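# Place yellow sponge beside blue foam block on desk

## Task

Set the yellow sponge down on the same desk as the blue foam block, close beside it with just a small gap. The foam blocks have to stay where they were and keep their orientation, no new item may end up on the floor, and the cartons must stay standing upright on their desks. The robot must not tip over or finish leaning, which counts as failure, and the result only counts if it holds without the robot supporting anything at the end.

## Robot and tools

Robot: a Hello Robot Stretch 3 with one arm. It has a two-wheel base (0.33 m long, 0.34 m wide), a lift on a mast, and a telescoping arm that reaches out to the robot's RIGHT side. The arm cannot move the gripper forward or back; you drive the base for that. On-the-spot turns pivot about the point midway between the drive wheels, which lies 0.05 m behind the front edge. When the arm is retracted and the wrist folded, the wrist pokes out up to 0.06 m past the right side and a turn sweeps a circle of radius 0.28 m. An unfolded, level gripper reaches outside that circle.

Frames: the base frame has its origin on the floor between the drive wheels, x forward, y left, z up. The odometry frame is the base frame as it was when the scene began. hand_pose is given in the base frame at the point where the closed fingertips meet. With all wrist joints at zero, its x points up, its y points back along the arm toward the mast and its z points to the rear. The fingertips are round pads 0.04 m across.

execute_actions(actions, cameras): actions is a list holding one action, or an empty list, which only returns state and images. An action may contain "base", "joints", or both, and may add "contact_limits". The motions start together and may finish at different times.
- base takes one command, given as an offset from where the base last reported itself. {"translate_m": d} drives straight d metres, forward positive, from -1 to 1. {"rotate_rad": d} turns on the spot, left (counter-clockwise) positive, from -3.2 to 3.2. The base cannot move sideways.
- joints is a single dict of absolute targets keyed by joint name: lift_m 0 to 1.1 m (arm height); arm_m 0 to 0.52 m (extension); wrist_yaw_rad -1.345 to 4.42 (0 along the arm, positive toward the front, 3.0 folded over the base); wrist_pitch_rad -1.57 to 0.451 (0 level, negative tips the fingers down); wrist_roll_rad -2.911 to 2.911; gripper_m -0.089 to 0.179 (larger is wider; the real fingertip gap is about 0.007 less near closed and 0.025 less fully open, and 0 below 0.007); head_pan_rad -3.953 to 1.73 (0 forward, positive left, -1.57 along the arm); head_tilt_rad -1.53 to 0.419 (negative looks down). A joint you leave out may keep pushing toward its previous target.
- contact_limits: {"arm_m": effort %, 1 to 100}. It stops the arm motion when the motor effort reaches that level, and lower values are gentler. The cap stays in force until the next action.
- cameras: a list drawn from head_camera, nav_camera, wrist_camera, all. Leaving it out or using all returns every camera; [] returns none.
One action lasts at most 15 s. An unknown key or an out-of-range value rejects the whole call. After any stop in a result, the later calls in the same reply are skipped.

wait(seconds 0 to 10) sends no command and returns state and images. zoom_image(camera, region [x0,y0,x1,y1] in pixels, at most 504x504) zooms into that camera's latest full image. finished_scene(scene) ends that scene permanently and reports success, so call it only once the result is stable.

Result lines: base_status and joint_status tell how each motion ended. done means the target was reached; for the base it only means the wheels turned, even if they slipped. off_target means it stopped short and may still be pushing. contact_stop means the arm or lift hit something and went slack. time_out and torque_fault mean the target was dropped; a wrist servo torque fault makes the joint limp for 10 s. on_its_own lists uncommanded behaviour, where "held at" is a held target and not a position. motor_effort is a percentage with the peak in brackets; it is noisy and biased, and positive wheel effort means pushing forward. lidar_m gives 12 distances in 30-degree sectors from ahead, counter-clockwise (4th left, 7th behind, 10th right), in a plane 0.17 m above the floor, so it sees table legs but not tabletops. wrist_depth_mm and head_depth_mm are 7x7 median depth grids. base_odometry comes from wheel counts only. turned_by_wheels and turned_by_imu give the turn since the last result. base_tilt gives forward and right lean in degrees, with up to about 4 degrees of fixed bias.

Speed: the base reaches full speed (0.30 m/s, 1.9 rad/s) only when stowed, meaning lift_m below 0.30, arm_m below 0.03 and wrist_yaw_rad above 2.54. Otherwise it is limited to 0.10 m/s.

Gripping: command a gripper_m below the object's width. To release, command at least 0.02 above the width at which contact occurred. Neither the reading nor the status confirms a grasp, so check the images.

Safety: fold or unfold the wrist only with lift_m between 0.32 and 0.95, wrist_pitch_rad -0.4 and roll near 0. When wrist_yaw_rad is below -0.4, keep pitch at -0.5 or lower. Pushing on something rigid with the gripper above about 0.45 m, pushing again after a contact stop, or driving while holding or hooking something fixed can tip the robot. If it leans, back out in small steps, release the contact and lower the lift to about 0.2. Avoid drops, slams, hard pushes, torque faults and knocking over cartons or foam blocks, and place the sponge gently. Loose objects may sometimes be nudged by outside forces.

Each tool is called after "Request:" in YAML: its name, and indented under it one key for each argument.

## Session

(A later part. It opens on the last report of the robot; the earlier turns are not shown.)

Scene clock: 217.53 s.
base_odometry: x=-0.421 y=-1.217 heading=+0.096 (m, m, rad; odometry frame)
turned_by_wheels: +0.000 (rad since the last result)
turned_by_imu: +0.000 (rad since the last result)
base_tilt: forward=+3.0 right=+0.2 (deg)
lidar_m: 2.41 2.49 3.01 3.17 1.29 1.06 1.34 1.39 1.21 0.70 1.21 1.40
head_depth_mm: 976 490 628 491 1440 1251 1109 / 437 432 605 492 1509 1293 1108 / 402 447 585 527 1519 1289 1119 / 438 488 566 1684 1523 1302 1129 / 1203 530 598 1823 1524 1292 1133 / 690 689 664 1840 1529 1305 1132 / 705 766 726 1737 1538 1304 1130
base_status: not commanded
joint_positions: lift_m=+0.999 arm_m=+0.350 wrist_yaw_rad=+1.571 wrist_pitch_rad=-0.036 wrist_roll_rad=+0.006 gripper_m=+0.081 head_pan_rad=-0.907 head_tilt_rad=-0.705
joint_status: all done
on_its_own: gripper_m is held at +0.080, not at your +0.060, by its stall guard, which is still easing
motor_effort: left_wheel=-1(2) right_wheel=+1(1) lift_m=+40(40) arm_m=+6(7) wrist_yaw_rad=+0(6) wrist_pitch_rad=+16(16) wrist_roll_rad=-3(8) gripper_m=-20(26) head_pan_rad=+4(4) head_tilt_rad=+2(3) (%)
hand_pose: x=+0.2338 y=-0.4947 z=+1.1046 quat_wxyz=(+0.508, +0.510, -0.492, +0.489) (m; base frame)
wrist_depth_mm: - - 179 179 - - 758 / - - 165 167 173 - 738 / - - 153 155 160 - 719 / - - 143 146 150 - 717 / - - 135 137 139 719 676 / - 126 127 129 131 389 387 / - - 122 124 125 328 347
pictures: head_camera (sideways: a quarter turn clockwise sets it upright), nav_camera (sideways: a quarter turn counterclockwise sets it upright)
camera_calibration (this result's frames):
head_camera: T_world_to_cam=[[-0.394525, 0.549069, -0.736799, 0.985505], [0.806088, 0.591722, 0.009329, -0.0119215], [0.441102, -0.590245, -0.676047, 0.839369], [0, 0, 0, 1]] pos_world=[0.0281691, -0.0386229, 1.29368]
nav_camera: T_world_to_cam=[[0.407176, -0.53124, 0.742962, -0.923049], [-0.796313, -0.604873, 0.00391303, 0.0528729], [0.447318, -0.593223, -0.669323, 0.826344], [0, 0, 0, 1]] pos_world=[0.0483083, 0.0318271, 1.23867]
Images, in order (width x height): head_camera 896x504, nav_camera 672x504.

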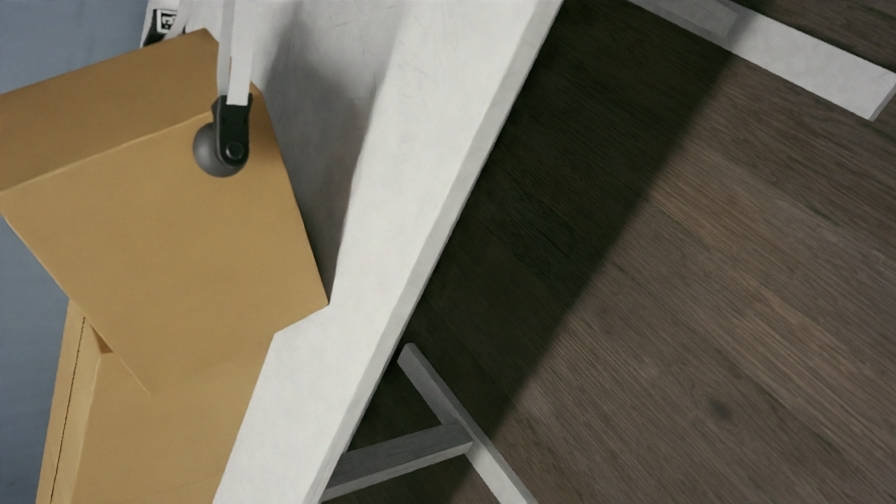

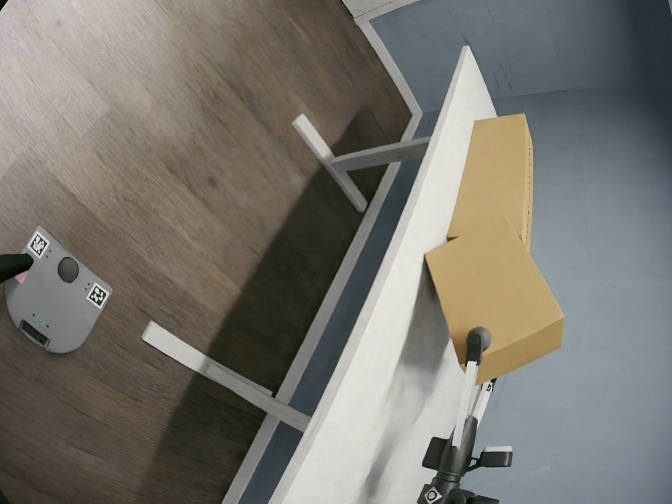

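Request:
execute_actions:
  actions:
    - {"joints":{"lift_m":0.895}}
  cameras: []

Request:
execute_actions:
  actions:
    - {"joints":{"gripper_m":0.17}}
  cameras: []

Request:
execute_actions:
  actions:
    - {"base":{"translate_m":-0.12}}
  cameras: ["nav_camera"]

Request:
finished_scene:
  scene: 1

Scene clock: 221.27 s.
base_odometry: x=-0.421 y=-1.217 heading=+0.096 (m, m, rad; odometry frame)
turned_by_wheels: +0.000 (rad since the last result)
turned_by_imu: +0.000 (rad since the last result)
base_tilt: forward=+2.9 right=+0.3 (deg)
lidar_m: 2.41 2.48 3.00 3.16 1.29 1.06 1.34 1.39 1.20 0.69 1.20 1.40
head_depth_mm: 981 814 623 491 1435 1250 1113 / 1027 442 512 492 1517 1290 1115 / 1079 448 515 528 1526 1291 1129 / 1159 488 564 1706 1537 1299 1136 / 1191 535 600 1797 1522 1311 1130 / 692 690 664 1827 1539 1310 1126 / 704 762 727 1726 1541 1309 1139
base_status: not commanded
joint_positions: lift_m=+0.896 arm_m=+0.350 wrist_yaw_rad=+1.571 wrist_pitch_rad=-0.021 wrist_roll_rad=+0.006 gripper_m=+0.084 head_pan_rad=-0.907 head_tilt_rad=-0.705
joint_status: all done
on_its_own: gripper_m is held at +0.083, not at your +0.060, by its stall guard, which is not easing now
motor_effort: left_wheel=-2(2) right_wheel=+1(1) lift_m=+9(34) arm_m=+7(7) wrist_yaw_rad=+0(0) wrist_pitch_rad=+9(15) wrist_roll_rad=-3(3) gripper_m=-19(19) head_pan_rad=+4(4) head_tilt_rad=+2(3) (%)
hand_pose: x=+0.2343 y=-0.4947 z=+1.0050 quat_wxyz=(+0.504, +0.507, -0.496, +0.493) (m; base frame)
wrist_depth_mm: - - 120 122 123 - 750 / - - 123 123 125 - 755 / - - 124 125 127 - 741 / - - 126 127 128 858 689 / - - 128 129 131 352 338 / - 129 129 131 132 271 270 / 175 163 131 133 134 186 199
pictures: none
No camera images: the call's "cameras" was empty. Leave "cameras" out to get every camera's image.

Scene clock: 222.63 s.
base_odometry: x=-0.421 y=-1.217 heading=+0.096 (m, m, rad; odometry frame)
turned_by_wheels: +0.000 (rad since the last result)
turned_by_imu: +0.000 (rad since the last result)
base_tilt: forward=+2.9 right=+0.2 (deg)
lidar_m: 2.40 2.49 3.01 3.16 1.29 1.06 1.34 1.39 1.21 0.69 1.20 1.41
head_depth_mm: 985 776 603 490 1446 1256 1110 / 1043 444 491 494 1524 1292 1107 / 1105 463 508 526 1534 1291 1129 / 1166 497 564 1703 1521 1293 1128 / 1192 532 599 1807 1547 1297 1129 / 690 691 664 1810 1535 1306 1131 / 700 761 728 1735 1538 1299 1133
base_status: not commanded
joint_positions: lift_m=+0.896 arm_m=+0.350 wrist_yaw_rad=+1.571 wrist_pitch_rad=-0.022 wrist_roll_rad=+0.006 gripper_m=+0.170 head_pan_rad=-0.907 head_tilt_rad=-0.705
joint_status: all done
motor_effort: left_wheel=-2(2) right_wheel=+2(2) lift_m=+9(9) arm_m=+6(7) wrist_yaw_rad=+0(0) wrist_pitch_rad=+9(9) wrist_roll_rad=-3(3) gripper_m=+0(85) head_pan_rad=+4(4) head_tilt_rad=+3(3) (%)
hand_pose: x=+0.2343 y=-0.4947 z=+1.0048 quat_wxyz=(+0.504, +0.507, -0.496, +0.493) (m; base frame)
wrist_depth_mm: - - 109 110 111 972 765 / - - 113 114 114 - 735 / - - 116 117 118 - 738 / - - 120 121 122 857 694 / - - 124 125 126 352 339 / - 196 128 128 130 - 270 / 167 161 132 134 135 182 201
pictures: none
No camera images: the call's "cameras" was empty. Leave "cameras" out to get every camera's image.

Scene clock: 225.37 s.
base_odometry: x=-0.540 y=-1.228 heading=+0.096 (m, m, rad; odometry frame)
turned_by_wheels: +0.000 (rad since the last result)
turned_by_imu: +0.000 (rad since the last result)
base_tilt: forward=+3.0 right=+0.2 (deg)
lidar_m: 2.53 2.62 3.45 3.17 1.22 0.97 1.22 1.26 1.20 0.70 1.21 1.51
head_depth_mm: 987 857 625 492 1025 1256 1112 / 1044 868 652 492 1520 1257 1114 / 1105 573 616 526 1535 1294 1113 / 1164 500 566 1711 1521 1289 1132 / 1250 532 598 1813 1525 1307 1124 / 693 586 640 1862 1523 1306 1128 / 703 762 729 1775 1544 1303 1137
base_status: done
joint_positions: lift_m=+0.896 arm_m=+0.350 wrist_yaw_rad=+1.571 wrist_pitch_rad=-0.022 wrist_roll_rad=+0.006 gripper_m=+0.170 head_pan_rad=-0.907 head_tilt_rad=-0.705
joint_status: not commanded
motor_effort: left_wheel=-1(5) right_wheel=+1(5) lift_m=+9(9) arm_m=+6(7) wrist_yaw_rad=+0(1) wrist_pitch_rad=+9(9) wrist_roll_rad=-3(3) gripper_m=+0(0) head_pan_rad=+4(4) head_tilt_rad=+3(3) (%)
hand_pose: x=+0.2343 y=-0.4947 z=+1.0048 quat_wxyz=(+0.504, +0.507, -0.496, +0.493) (m; base frame)
wrist_depth_mm: - - - - - - 759 / - - - 230 - - 743 / - - - 237 - - 737 / - - 520 244 725 862 690 / - - 279 251 369 423 424 / - 221 229 240 247 - 272 / 167 170 174 178 184 182 201
pictures: nav_camera (sideways: a quarter turn counterclockwise sets it upright)
camera_calibration (this result's frames):
nav_camera: T_world_to_cam=[[0.407176, -0.53124, 0.742961, -0.923049], [-0.796313, -0.604872, 0.00391303, 0.0528729], [0.447318, -0.593223, -0.669323, 0.826344], [0, 0, 0, 1]] pos_world=[0.0483083, 0.0318271, 1.23867]
Images, in order (width x height): nav_camera 672x504.

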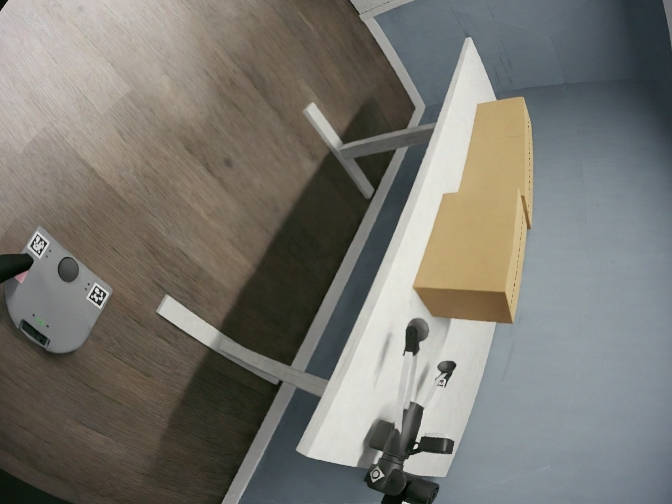

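The scene is finished: the task was done.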